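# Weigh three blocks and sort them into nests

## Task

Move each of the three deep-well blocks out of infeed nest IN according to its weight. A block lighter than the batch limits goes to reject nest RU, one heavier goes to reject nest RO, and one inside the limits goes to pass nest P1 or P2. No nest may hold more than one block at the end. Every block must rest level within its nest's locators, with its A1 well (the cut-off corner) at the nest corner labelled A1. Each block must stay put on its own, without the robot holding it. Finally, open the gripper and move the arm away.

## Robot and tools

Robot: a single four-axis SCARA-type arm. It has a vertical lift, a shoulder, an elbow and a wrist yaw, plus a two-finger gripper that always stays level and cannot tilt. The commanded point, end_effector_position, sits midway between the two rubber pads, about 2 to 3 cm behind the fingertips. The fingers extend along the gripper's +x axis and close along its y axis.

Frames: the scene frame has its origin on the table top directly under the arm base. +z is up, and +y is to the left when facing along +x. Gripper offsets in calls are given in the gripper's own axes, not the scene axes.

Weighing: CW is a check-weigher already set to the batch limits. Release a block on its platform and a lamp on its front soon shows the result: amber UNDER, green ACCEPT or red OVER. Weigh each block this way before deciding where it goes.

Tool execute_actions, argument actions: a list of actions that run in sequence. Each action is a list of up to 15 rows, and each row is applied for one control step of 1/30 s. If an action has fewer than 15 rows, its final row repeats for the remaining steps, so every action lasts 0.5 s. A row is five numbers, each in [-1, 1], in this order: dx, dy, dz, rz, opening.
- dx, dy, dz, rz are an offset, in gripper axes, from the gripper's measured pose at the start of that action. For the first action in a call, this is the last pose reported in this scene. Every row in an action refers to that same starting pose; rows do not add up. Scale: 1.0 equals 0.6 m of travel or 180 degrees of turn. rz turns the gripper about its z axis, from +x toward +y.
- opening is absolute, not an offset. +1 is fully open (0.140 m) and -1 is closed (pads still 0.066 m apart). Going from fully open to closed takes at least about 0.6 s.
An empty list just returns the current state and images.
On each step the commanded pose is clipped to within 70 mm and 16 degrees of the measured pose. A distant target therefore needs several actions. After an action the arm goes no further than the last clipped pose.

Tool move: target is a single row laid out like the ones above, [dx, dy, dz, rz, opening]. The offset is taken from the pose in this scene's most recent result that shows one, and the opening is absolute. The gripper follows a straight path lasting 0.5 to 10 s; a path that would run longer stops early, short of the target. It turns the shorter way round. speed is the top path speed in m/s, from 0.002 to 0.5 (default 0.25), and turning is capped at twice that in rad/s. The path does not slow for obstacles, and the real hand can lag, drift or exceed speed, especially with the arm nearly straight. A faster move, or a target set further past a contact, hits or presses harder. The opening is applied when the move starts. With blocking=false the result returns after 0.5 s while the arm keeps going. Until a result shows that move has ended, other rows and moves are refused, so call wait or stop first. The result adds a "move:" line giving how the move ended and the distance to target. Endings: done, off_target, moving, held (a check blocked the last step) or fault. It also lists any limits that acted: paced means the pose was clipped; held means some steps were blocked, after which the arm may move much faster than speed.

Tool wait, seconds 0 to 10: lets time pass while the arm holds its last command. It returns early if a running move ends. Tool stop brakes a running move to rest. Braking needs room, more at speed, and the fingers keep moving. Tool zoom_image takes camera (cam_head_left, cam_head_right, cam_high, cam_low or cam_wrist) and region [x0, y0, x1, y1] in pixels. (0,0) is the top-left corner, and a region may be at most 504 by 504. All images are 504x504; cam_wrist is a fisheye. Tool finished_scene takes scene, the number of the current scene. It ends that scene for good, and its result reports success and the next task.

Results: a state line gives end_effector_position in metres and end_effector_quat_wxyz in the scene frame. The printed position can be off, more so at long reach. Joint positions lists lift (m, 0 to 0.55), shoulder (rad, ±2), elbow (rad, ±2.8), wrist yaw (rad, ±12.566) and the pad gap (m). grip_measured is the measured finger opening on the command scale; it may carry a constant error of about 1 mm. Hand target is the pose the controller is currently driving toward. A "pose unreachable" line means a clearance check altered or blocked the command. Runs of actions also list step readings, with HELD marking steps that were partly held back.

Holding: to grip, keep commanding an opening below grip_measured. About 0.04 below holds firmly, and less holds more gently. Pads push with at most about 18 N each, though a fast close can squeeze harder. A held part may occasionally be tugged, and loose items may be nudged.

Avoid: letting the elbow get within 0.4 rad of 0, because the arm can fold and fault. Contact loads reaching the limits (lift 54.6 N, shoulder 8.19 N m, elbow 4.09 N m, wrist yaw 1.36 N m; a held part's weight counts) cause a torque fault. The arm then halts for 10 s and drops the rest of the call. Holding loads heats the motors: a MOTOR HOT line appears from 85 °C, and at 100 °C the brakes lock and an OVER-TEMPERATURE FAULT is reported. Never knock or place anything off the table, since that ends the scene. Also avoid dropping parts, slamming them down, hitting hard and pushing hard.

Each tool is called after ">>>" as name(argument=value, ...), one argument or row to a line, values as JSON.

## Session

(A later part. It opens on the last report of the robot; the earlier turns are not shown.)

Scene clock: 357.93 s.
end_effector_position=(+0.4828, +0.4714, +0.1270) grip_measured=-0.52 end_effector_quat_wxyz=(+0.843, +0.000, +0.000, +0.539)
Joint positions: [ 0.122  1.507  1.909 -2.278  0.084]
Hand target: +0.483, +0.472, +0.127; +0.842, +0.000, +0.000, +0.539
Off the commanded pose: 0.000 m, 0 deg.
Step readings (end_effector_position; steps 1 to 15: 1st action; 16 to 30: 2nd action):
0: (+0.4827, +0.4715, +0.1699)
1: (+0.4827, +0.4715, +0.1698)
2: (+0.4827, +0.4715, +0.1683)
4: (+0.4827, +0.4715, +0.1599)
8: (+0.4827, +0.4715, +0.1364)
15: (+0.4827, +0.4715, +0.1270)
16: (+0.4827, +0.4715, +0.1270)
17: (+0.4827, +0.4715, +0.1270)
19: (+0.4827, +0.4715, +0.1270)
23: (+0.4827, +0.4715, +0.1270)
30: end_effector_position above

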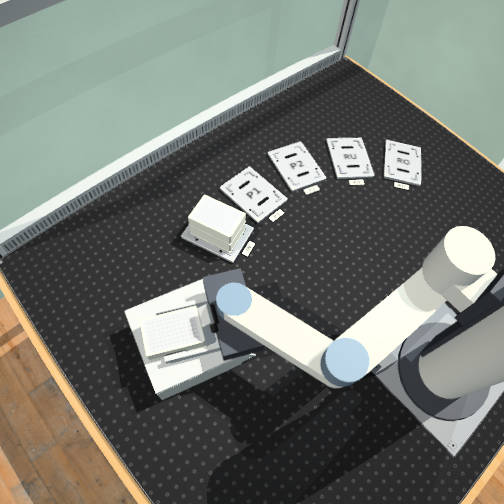

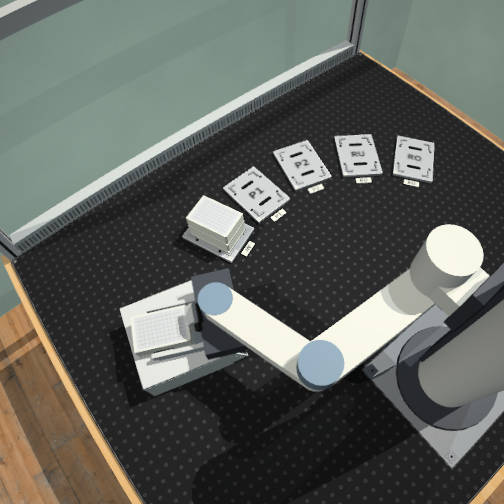

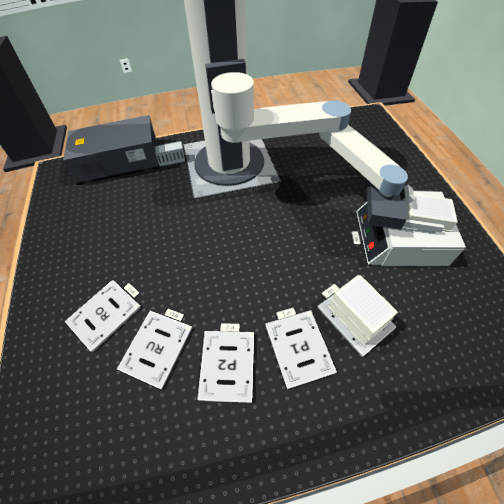

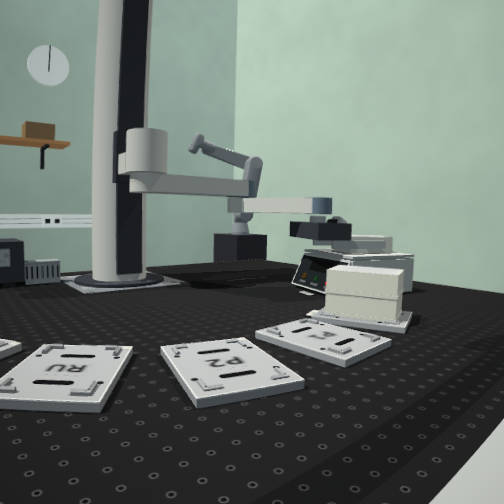

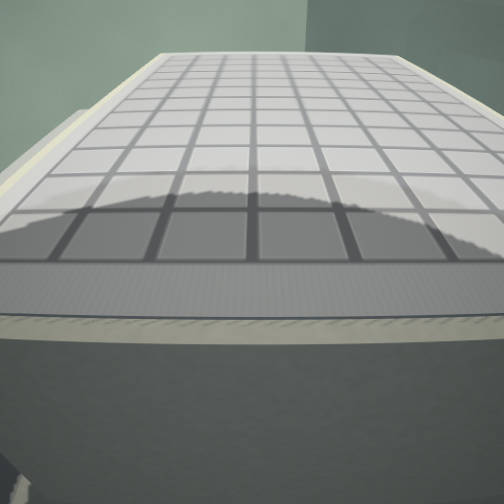

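>>> execute_actions(
  actions=[
    [[0.0005,0.0009,-0.002,0,-0.56],[0.0005,0.0009,-0.004,0,-0.56],[0.0005,0.0009,-0.006,0,-0.56],[0.0005,0.0009,-0.008,0,-0.56],[0.0005,0.0009,-0.010,0,-0.56],[0.0005,0.0009,-0.012,0,-0.56],[0.0005,0.0009,-0.0135,0,-0.56],[0.0005,0.0009,-0.015,0,-0.56]],
    [[0,0,-0.001,0,-0.56],[0,0,-0.002,0,-0.56],[0,0,-0.003,0,-0.56],[0,0,-0.004,0,-0.56],[0,0,-0.005,0,-0.56],[0,0,-0.006,0,-0.56],[0,0,-0.007,0,-0.56],[0,0,-0.008,0,-0.56]],
  ],
)

>>> zoom_image(
  camera="cam_high",
  region=[40, 250, 160, 360],
)

Scene clock: 397.37 s.
end_effector_position=(+0.5091, -0.4539, +0.0359) grip_measured=-0.52 end_effector_quat_wxyz=(+0.891, +0.000, +0.000, -0.453)
Joint positions: [ 0.031 -0.369  1.9   -2.472  0.084]
Hand target: +0.509, -0.454, +0.035; +0.891, +0.000, +0.000, -0.453
Off the commanded pose: 0.001 m, 0 deg.
Step readings (end_effector_position; steps 1 to 15: 1st action; 16 to 30: 2nd action):
0: (+0.5084, -0.4541, +0.0479)
1: (+0.5084, -0.4541, +0.0479)
2: (+0.5088, -0.4541, +0.0469)
4: (+0.5090, -0.4540, +0.0443)
8: (+0.5090, -0.4539, +0.0401)
15: (+0.5091, -0.4539, +0.0398)
16: (+0.5091, -0.4539, +0.0398)
17: (+0.5091, -0.4539, +0.0399)
19: (+0.5091, -0.4539, +0.0389)
23: (+0.5091, -0.4539, +0.0365)
30: end_effector_position above

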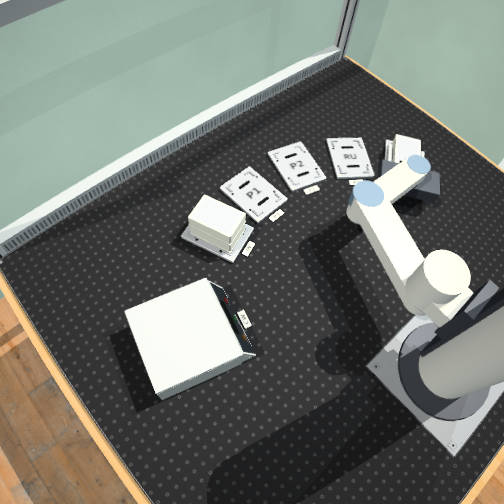

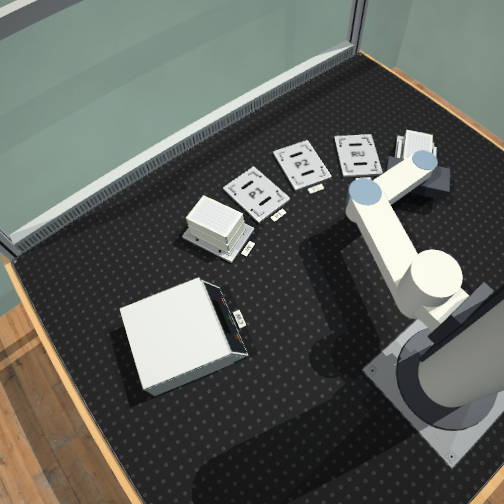

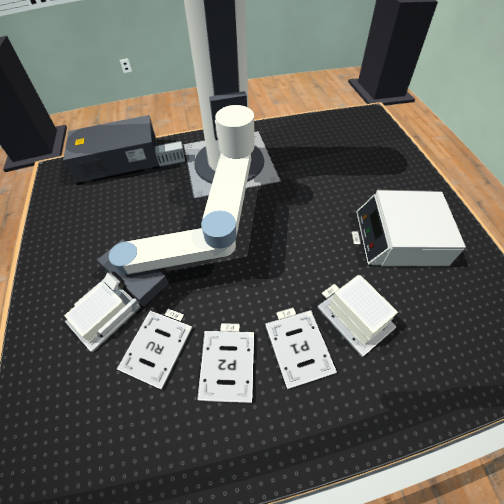

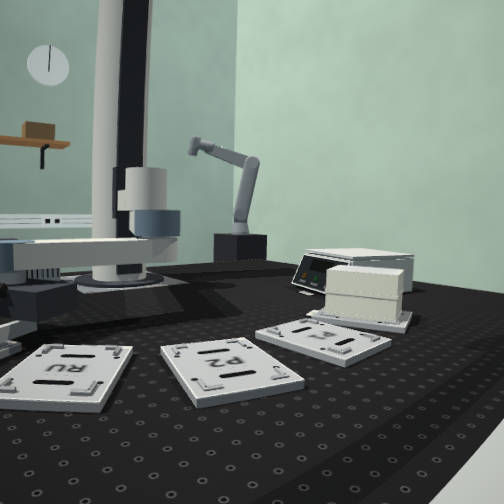

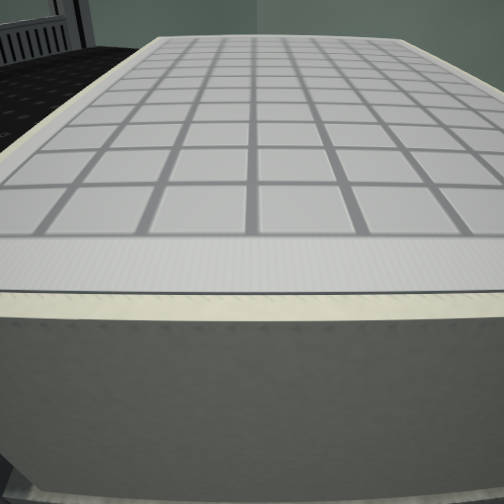

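Region (40, 250, 160, 360) of cam_high's 504x504 image, scaled by 4.200, with more detail than that image has; it fills the top 462 rows of this view, and the rest is white.

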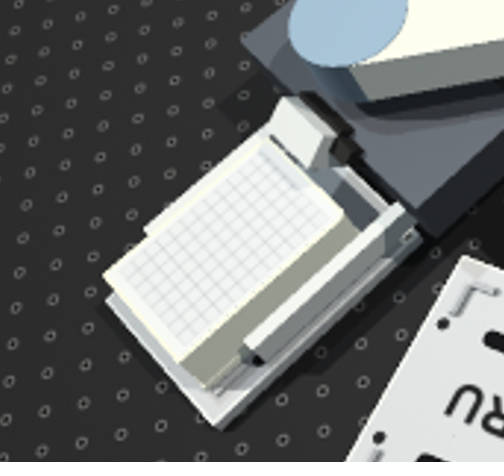

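>>> zoom_image(
  camera="cam_high",
  region=[60, 310, 120, 360],
)

>>> zoom_image(
  camera="cam_wrist",
  region=[0, 400, 250, 504],
)

>>> zoom_image(
  camera="cam_head_right",
  region=[380, 115, 460, 185],
)

Region (60, 310, 120, 360) of cam_high's 504x504 image, scaled by 8.400, with more detail than that image has.

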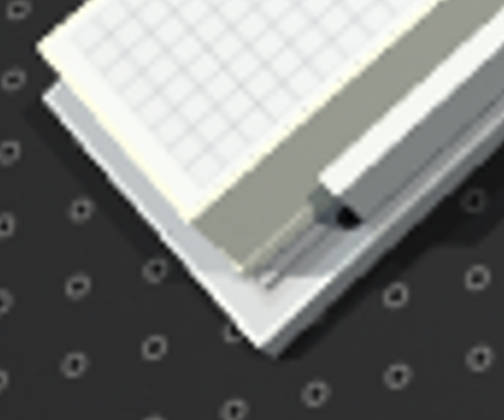

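Region (0, 400, 250, 504) of cam_wrist's 504x504 image, scaled by 2.016, with more detail than that image has; it fills the top 210 rows of this view, and the rest is white.

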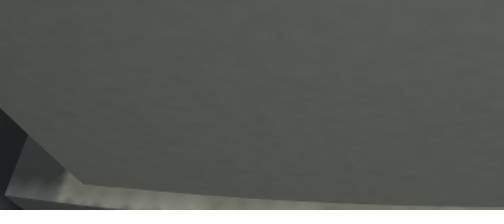

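Region (380, 115, 460, 185) of cam_head_right's 504x504 image, scaled by 6.300, with more detail than that image has; it fills the top 441 rows of this view, and the rest is white.

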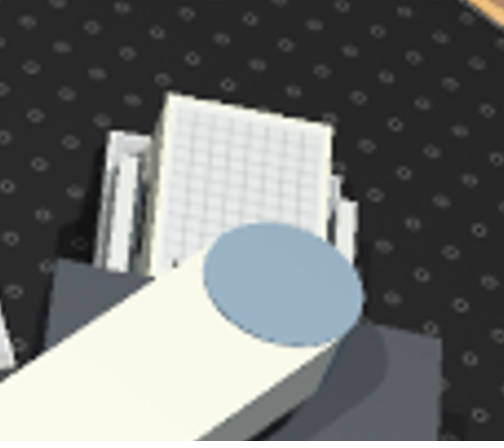

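>>> execute_actions(
  actions=[
    [[0,0,0.002,0,-0.56],[0,0,0.004,0,-0.56],[0,0,0.005,0,-0.56],[0,0,0.005,0,-0.56],[0,0,0.005,0,-0.56],[-0.002,0.0003,0.005,0,-0.56],[-0.004,0.0006,0.005,0,-0.56],[-0.006,0.0009,0.005,0,-0.56],[-0.008,0.0012,0.005,0,-0.56],[-0.010,0.0013,0.005,0,-0.56],[-0.0117,0.0013,0.005,0,-0.56]],
  ],
)

>>> zoom_image(
  camera="cam_high",
  region=[60, 310, 120, 360],
)

Scene clock: 507.00 s.
end_effector_position=(+0.5055, -0.4478, +0.0389) grip_measured=-0.52 end_effector_quat_wxyz=(+0.891, +0.000, +0.000, -0.453)
Joint positions: [ 0.034 -0.347  1.854 -2.448  0.084]
Hand target: +0.506, -0.448, +0.039; +0.891, +0.000, +0.000, -0.453
Off the commanded pose: 0.000 m, 0 deg.
Step readings (end_effector_position):
0: (+0.5091, -0.4539, +0.0359)
1: (+0.5091, -0.4539, +0.0360)
2: (+0.5093, -0.4538, +0.0369)
4: (+0.5093, -0.4538, +0.0390)
8: (+0.5078, -0.4518, +0.0389)
15: end_effector_position above

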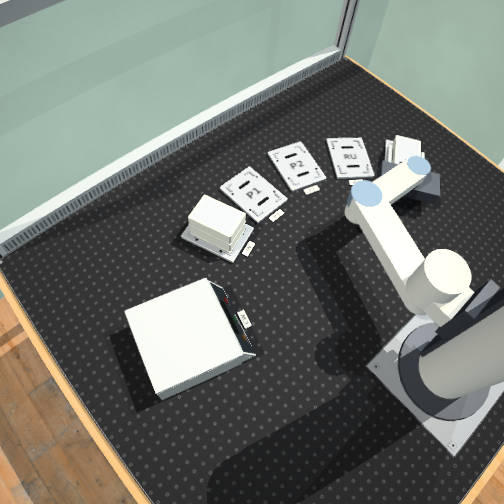

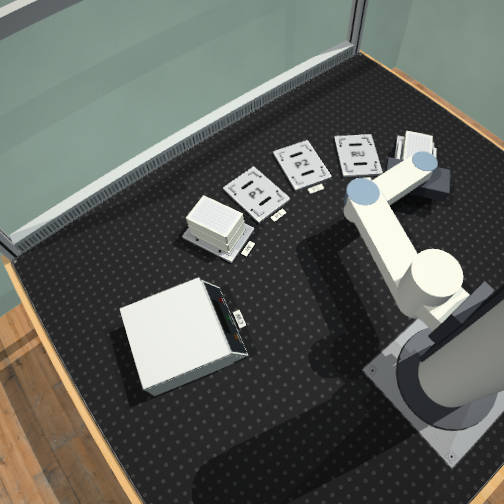

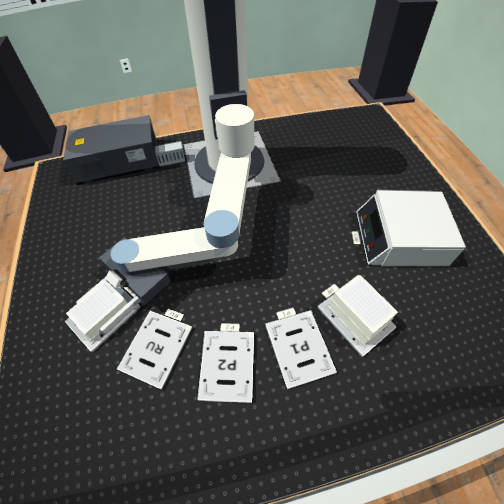

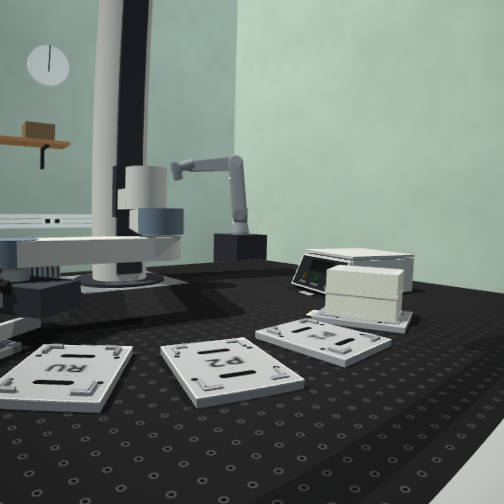

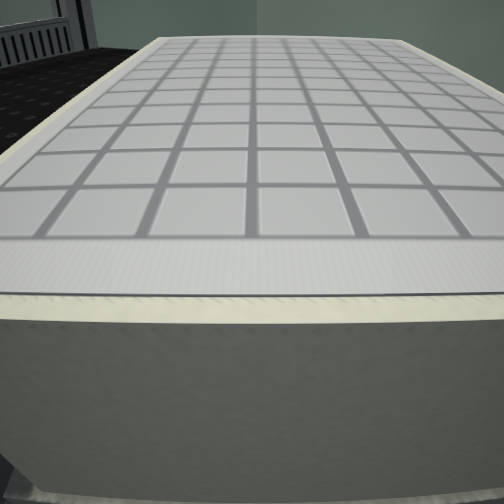

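Region (60, 310, 120, 360) of cam_high's 504x504 image, scaled by 8.400, with more detail than that image has.

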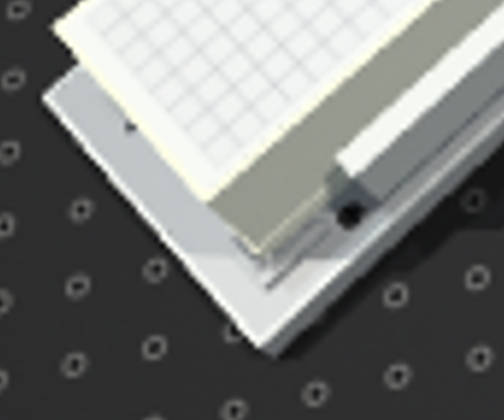

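>>> execute_actions(
  actions=[
    [[0,0,-0.001,0,-0.56],[0,0,-0.002,0,-0.56],[0,0,-0.003,0,-0.56],[0,0,-0.004,0,-0.56],[0,0,-0.0045,0,-0.56],[0,0,-0.005,0,-0.56],[0,0,-0.0055,0,-0.56],[0,0,-0.006,0,-0.56],[0,0,-0.0065,0,-0.56]],
  ],
)

>>> zoom_image(
  camera="cam_high",
  region=[60, 310, 120, 360],
)

Scene clock: 548.63 s.
end_effector_position=(+0.5055, -0.4478, +0.0351) grip_measured=-0.52 end_effector_quat_wxyz=(+0.891, +0.000, +0.000, -0.453)
Joint positions: [ 0.03  -0.347  1.854 -2.449  0.084]
Hand target: +0.506, -0.448, +0.035; +0.891, +0.000, +0.000, -0.453
Off the commanded pose: 0.000 m, 0 deg.
Step readings (end_effector_position):
0: (+0.5055, -0.4478, +0.0389)
1: (+0.5055, -0.4478, +0.0389)
2: (+0.5055, -0.4478, +0.0383)
4: (+0.5055, -0.4478, +0.0370)
8: (+0.5055, -0.4478, +0.0357)
15: end_effector_position above

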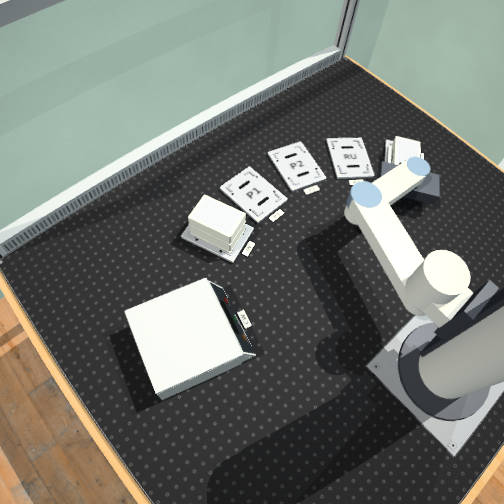

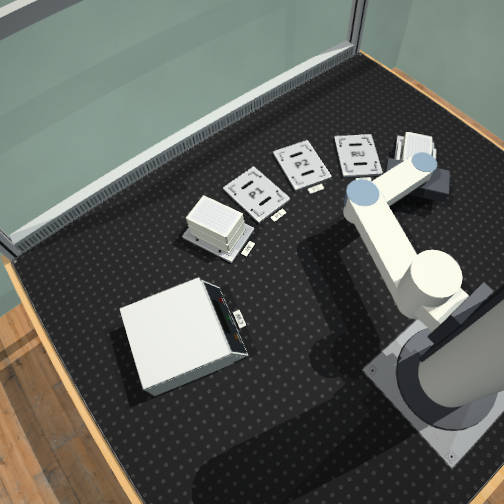

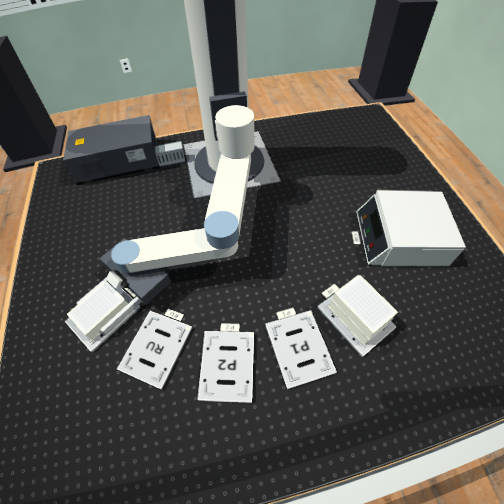

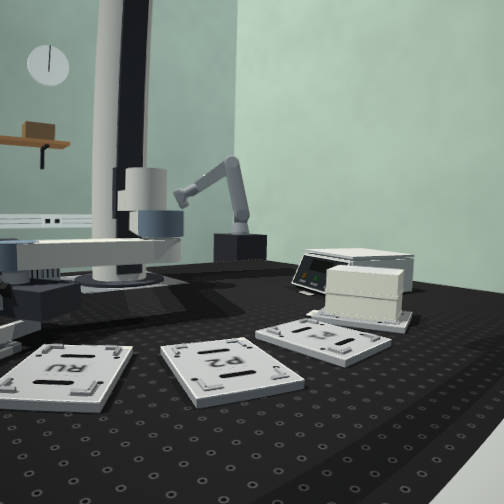

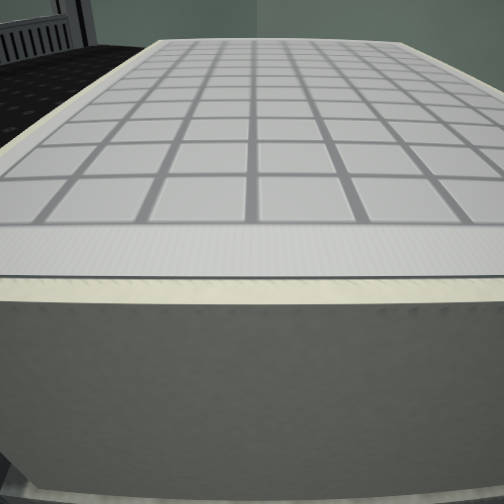

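Region (60, 310, 120, 360) of cam_high's 504x504 image, scaled by 8.400, with more detail than that image has.

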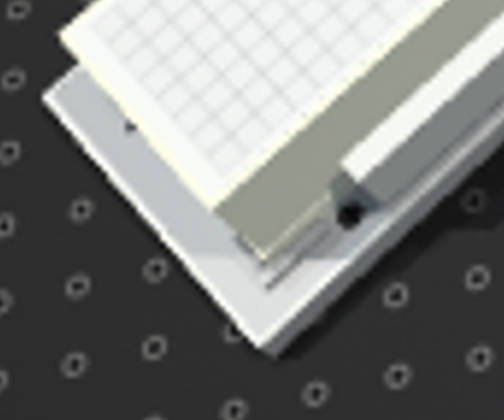

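>>> zoom_image(
  camera="cam_high",
  region=[190, 325, 270, 410],
)

>>> zoom_image(
  camera="cam_high",
  region=[95, 270, 155, 320],
)

Region (190, 325, 270, 410) of cam_high's 504x504 image, scaled by 5.929, with more detail than that image has; it fills the left 474 columns of this view, and the rest is white.

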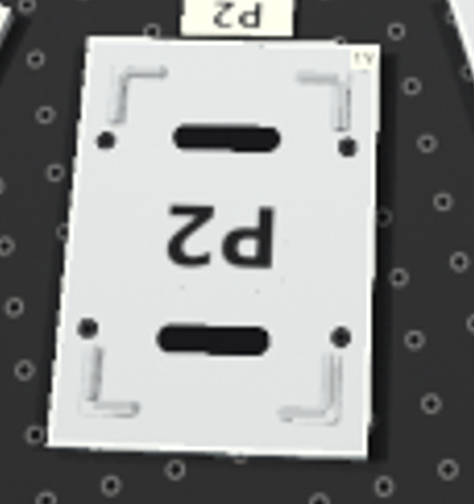

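Region (95, 270, 155, 320) of cam_high's 504x504 image, scaled by 8.400, with more detail than that image has.

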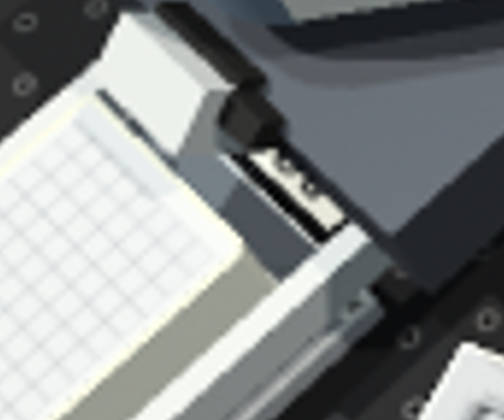

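>>> execute_actions(
  actions=[
    [[0,0,0,0,-0.53],[0,0,0,0,-0.51],[0,0,0,0,-0.49],[0,0,0,0,-0.47],[0,0,0,0,-0.44],[0,0,0,0,-0.4],[0,0,0,0,-0.3],[0,0,0,0,-0.2]],
  ],
)

>>> move(
  target=[-0.1, 0, 0.175, 0, 1],
  speed=0.3,
)

>>> zoom_image(
  camera="cam_wrist",
  region=[100, 160, 444, 504],
)

Scene clock: 589.00 s.
end_effector_position=(+0.5055, -0.4478, +0.0351) grip_measured=-0.20 end_effector_quat_wxyz=(+0.891, +0.000, +0.000, -0.454)
Joint positions: [ 0.03  -0.347  1.854 -2.449  0.096]
Hand target: +0.505, -0.448, +0.035; +0.891, +0.000, +0.000, -0.453
Off the commanded pose: 0.000 m, 0 deg.
Step readings (end_effector_position):
0: (+0.5055, -0.4478, +0.0351)
1: (+0.5055, -0.4478, +0.0351)
2: (+0.5055, -0.4478, +0.0351)
4: (+0.5055, -0.4478, +0.0351)
8: (+0.5055, -0.4478, +0.0351)
15: end_effector_position above

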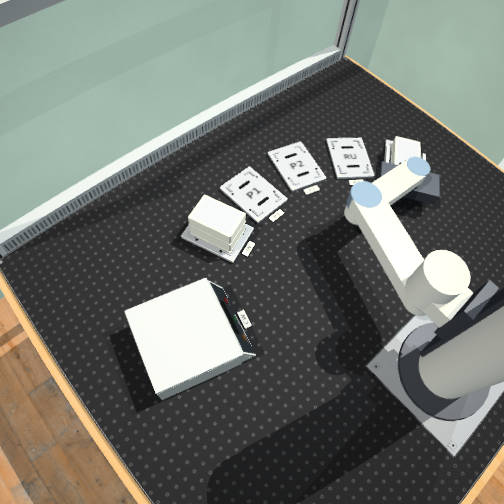

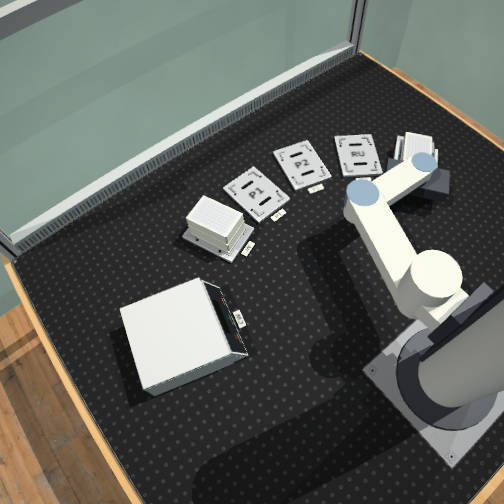

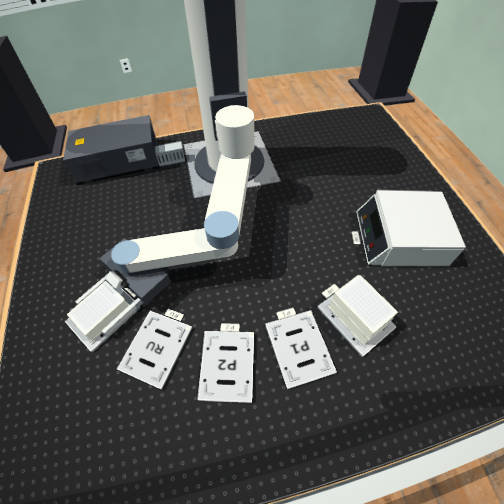

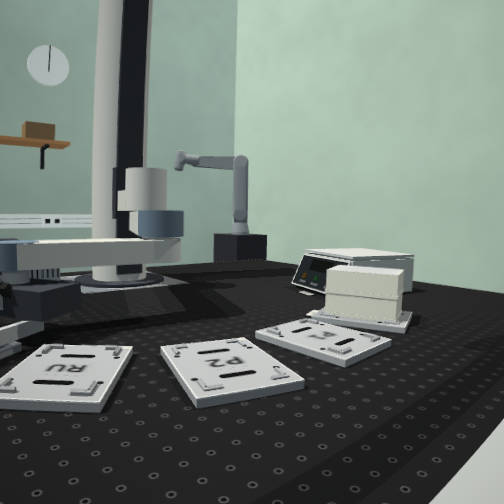

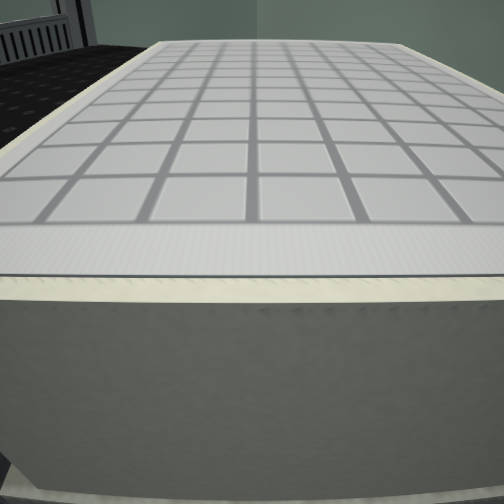

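Scene clock: 589.83 s.
end_effector_position=(+0.4701, -0.3994, +0.1402) grip_measured=+1.00 end_effector_quat_wxyz=(+0.891, +0.000, +0.000, -0.454)
Joint positions: [ 0.135 -0.195  1.505 -2.252  0.14 ]
Hand target: +0.470, -0.399, +0.140; +0.891, +0.000, +0.000, -0.454
Off the commanded pose: 0.000 m, 0 deg.
move: done

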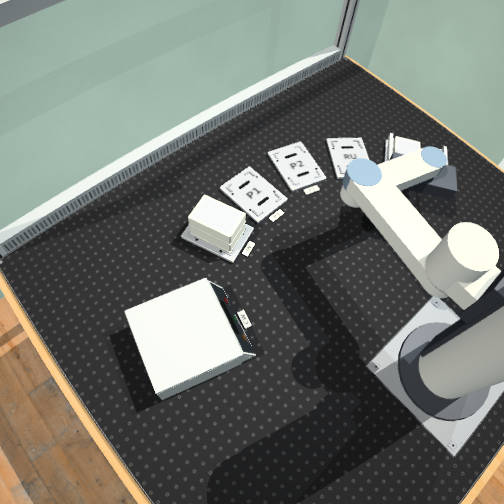

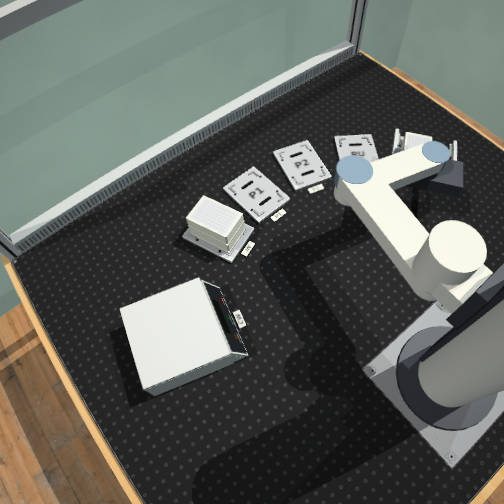

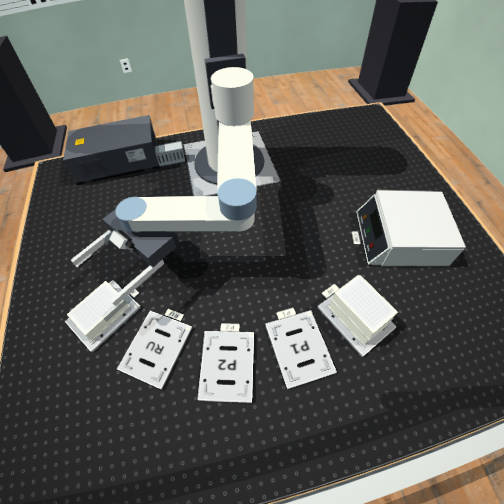

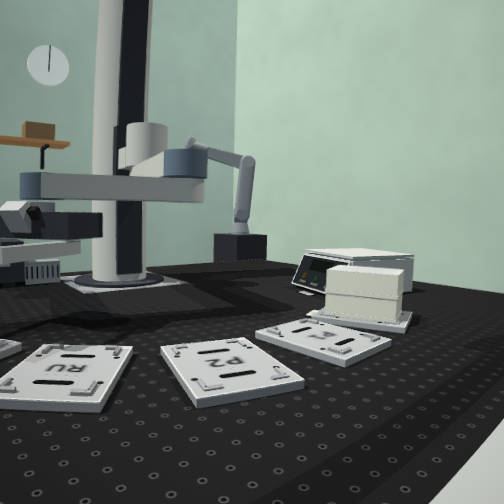

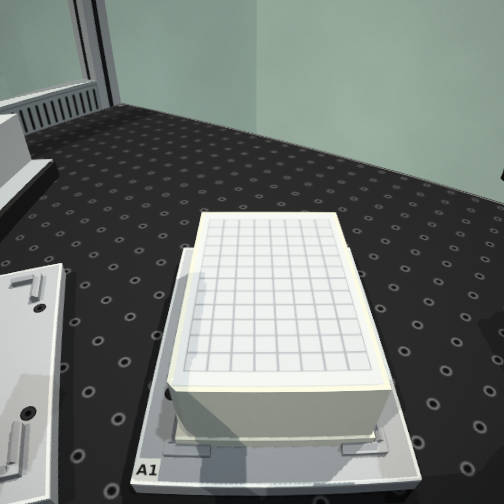

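Region (100, 160, 444, 504) of cam_wrist's 504x504 image, scaled by 1.465, with more detail than that image has.

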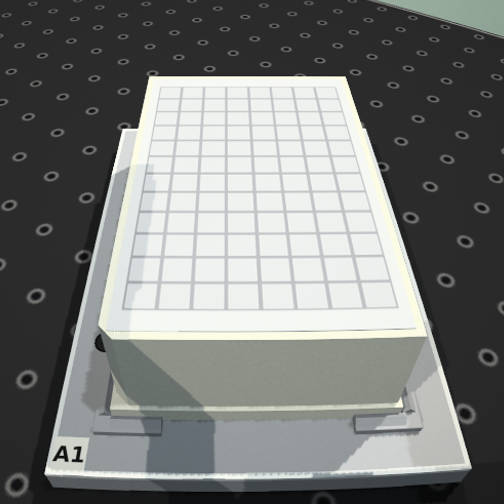

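>>> zoom_image(
  camera="cam_wrist",
  region=[125, 400, 245, 500],
)

>>> zoom_image(
  camera="cam_wrist",
  region=[310, 400, 430, 500],
)

>>> zoom_image(
  camera="cam_high",
  region=[55, 270, 150, 360],
)

Region (125, 400, 245, 500) of cam_wrist's 504x504 image, scaled by 4.200, with more detail than that image has.

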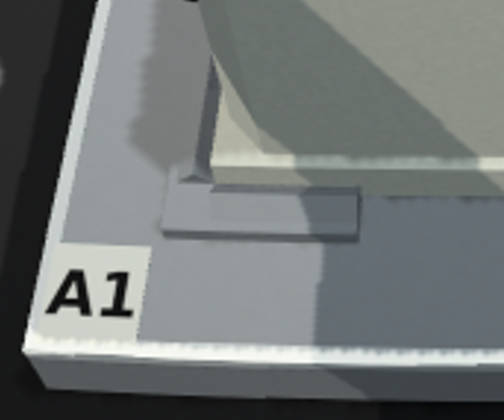

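Region (310, 400, 430, 500) of cam_wrist's 504x504 image, scaled by 4.200, with more detail than that image has.

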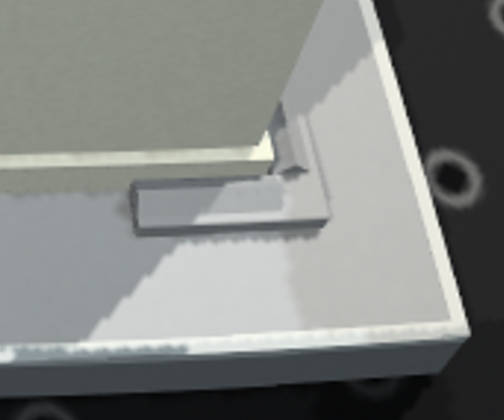

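Region (55, 270, 150, 360) of cam_high's 504x504 image, scaled by 5.305, with more detail than that image has; it fills the top 477 rows of this view, and the rest is white.

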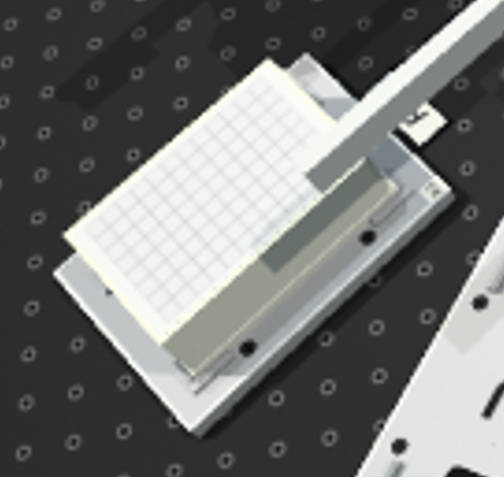

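>>> move(
  target=[-0.0505, 0.2666, 0, 0.1044, 1],
  speed=0.5,
)

>>> zoom_image(
  camera="cam_wrist",
  region=[140, 240, 400, 440],
)

Scene clock: 636.63 s.
end_effector_position=(+0.5819, -0.2806, +0.1402) grip_measured=+1.00 end_effector_quat_wxyz=(+0.953, +0.000, +0.000, -0.302)
Joint positions: [ 0.135  0.142  1.493 -2.247  0.14 ]
Hand target: +0.582, -0.281, +0.140; +0.953, +0.000, +0.000, -0.302
Off the commanded pose: 0.000 m, 0 deg.
move: done

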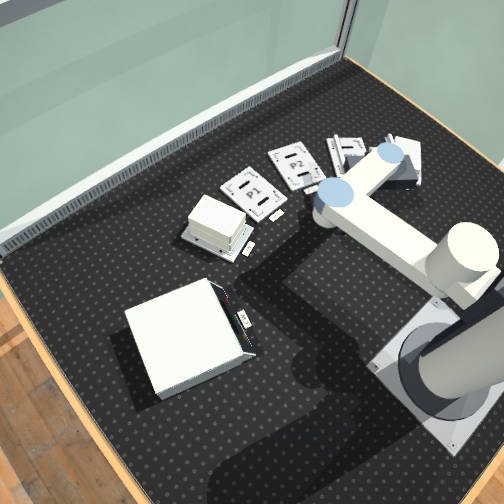

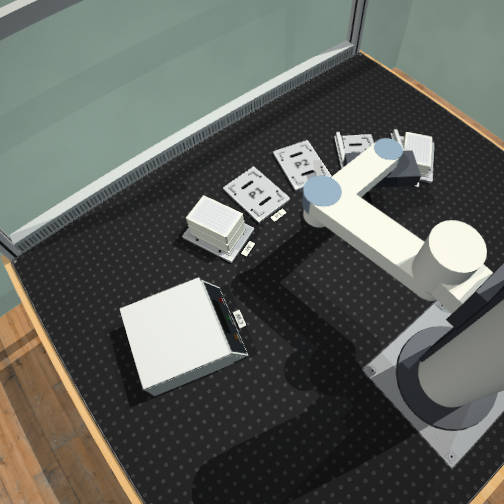

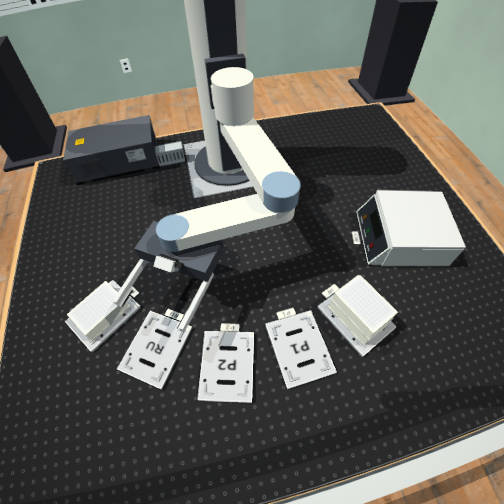

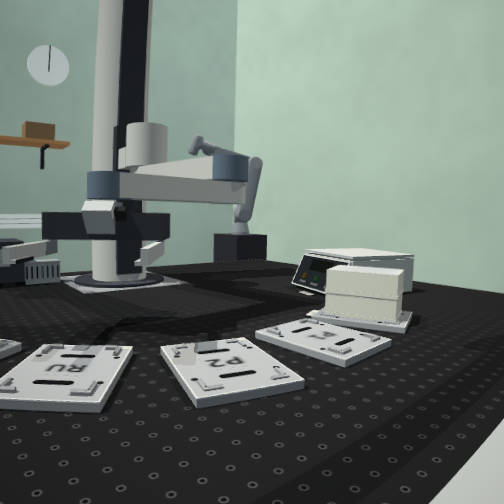

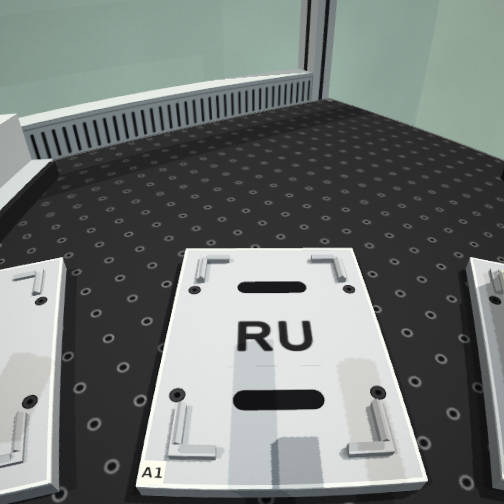

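Region (140, 240, 400, 440) of cam_wrist's 504x504 image, scaled by 1.938, with more detail than that image has; it fills the top 388 rows of this view, and the rest is white.

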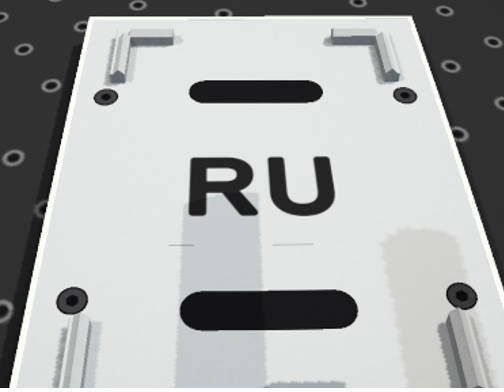

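>>> move(
  target=[-0.3252, 0.7355, -0.0337, 0.3134, 0.0],
  speed=0.5,
)

Scene clock: 659.87 s.
end_effector_position=(+0.6763, +0.1928, +0.1200) grip_measured=+0.00 end_effector_quat_wxyz=(+0.983, +0.000, +0.000, +0.185)
Joint positions: [ 0.115  1.004  1.733 -2.366  0.103]
Hand target: +0.676, +0.193, +0.120; +0.983, +0.000, +0.000, +0.185
Off the commanded pose: 0.000 m, 0 deg.
move: done; limits=paced

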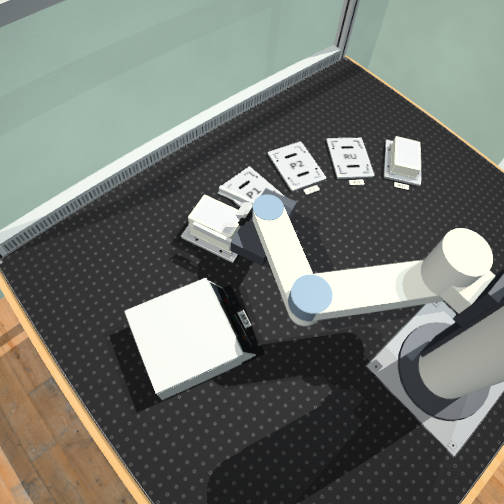

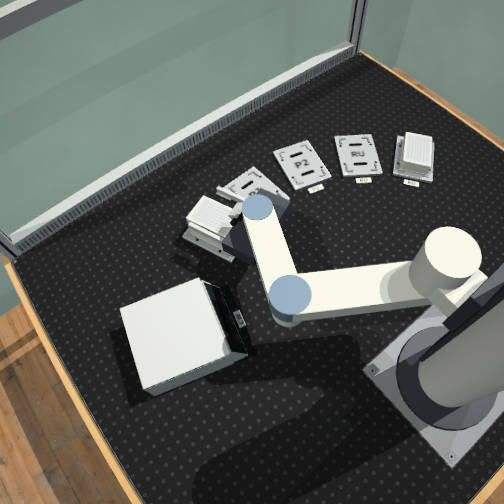

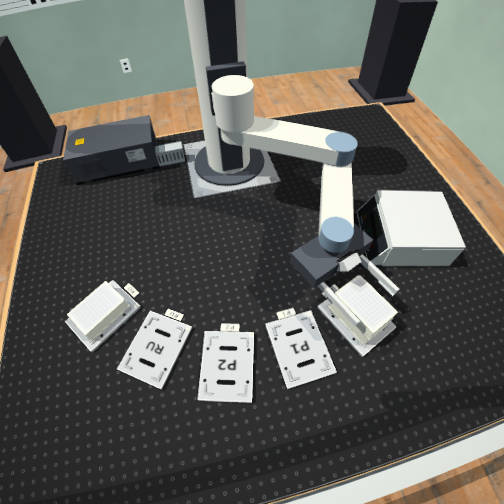

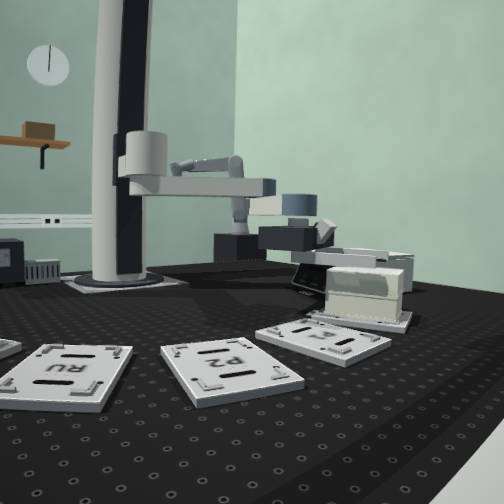

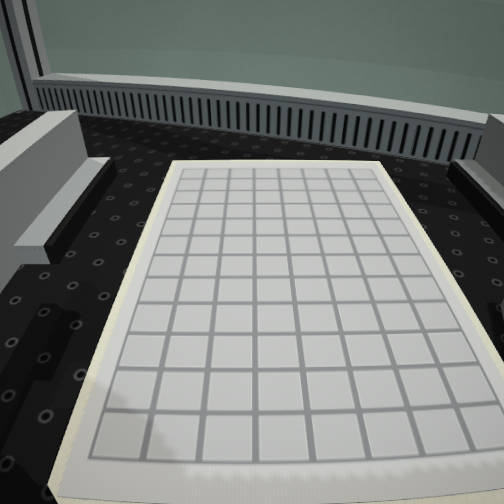

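>>> execute_actions(
  actions=[
    [[0,0,-0.01,0,-0.1],[0,0,-0.02,0,-0.15],[0,0,-0.03,0,-0.2],[0,0,-0.04,0,-0.25],[0,0,-0.05,0,-0.3],[0,0,-0.058,0,-0.35],[0,0,-0.064,0,-0.38],[0,0,-0.0673,0,-0.4]],
    [[0,0,0,0,-0.43],[0,0,0,0,-0.45],[0,0,0,0,-0.47],[0,0,0,0,-0.48],[0,0,0,0,-0.49],[0,0,0,0,-0.50],[0,0,0,0,-0.51],[0,0,0,0,-0.52],[0,0,0,0,-0.53],[0,0,0,0,-0.54],[0,0,0,0,-0.55],[0,0,0,0,-0.56]],
  ],
)

Scene clock: 668.73 s.
end_effector_position=(+0.6763, +0.1927, +0.0796) grip_measured=-0.52 end_effector_quat_wxyz=(+0.983, +0.000, +0.000, +0.185)
Joint positions: [ 0.075  1.004  1.733 -2.366  0.084]
Hand target: +0.676, +0.193, +0.080; +0.983, +0.000, +0.000, +0.185
Off the commanded pose: 0.000 m, 0 deg.
Step readings (end_effector_position; steps 1 to 15: 1st action; 16 to 30: 2nd action):
0: (+0.6763, +0.1928, +0.1200)
1: (+0.6763, +0.1928, +0.1199)
2: (+0.6763, +0.1928, +0.1185)
4: (+0.6763, +0.1928, +0.1100)
8: (+0.6763, +0.1928, +0.0872)
15: (+0.6763, +0.1928, +0.0796)
16: (+0.6763, +0.1928, +0.0796)
17: (+0.6763, +0.1928, +0.0796)
19: (+0.6763, +0.1928, +0.0796)
23: (+0.6763, +0.1927, +0.0796)
30: end_effector_position above

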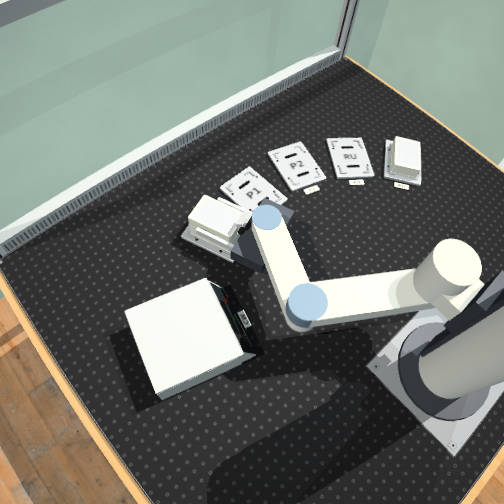

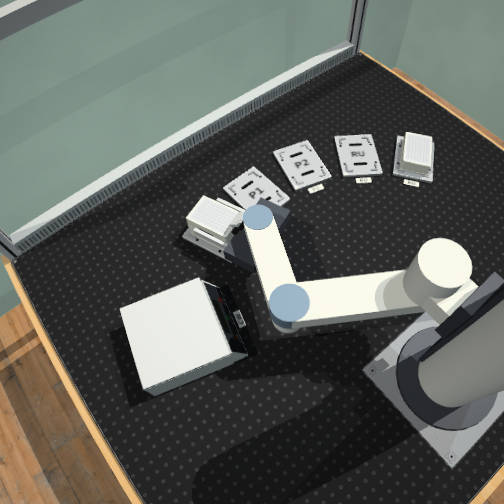

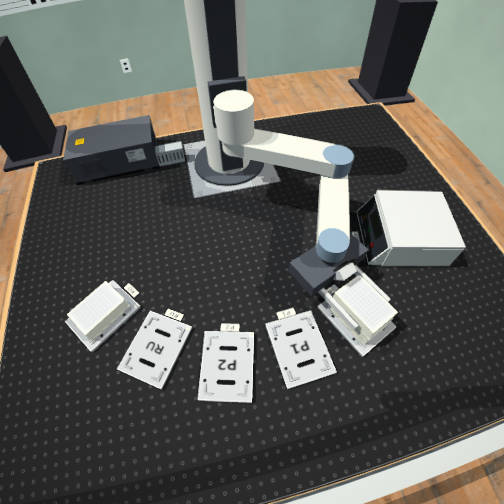

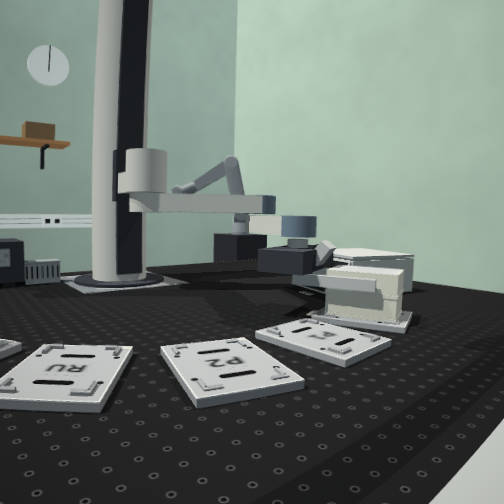

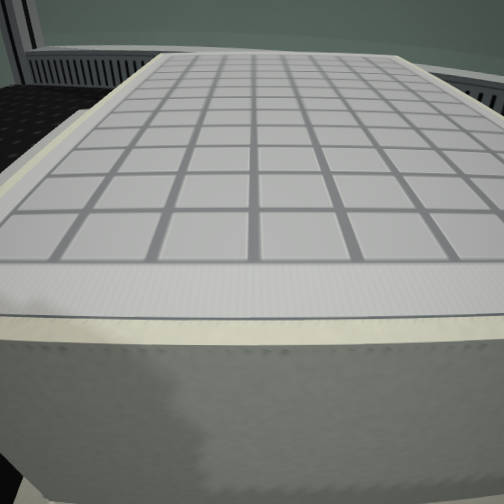

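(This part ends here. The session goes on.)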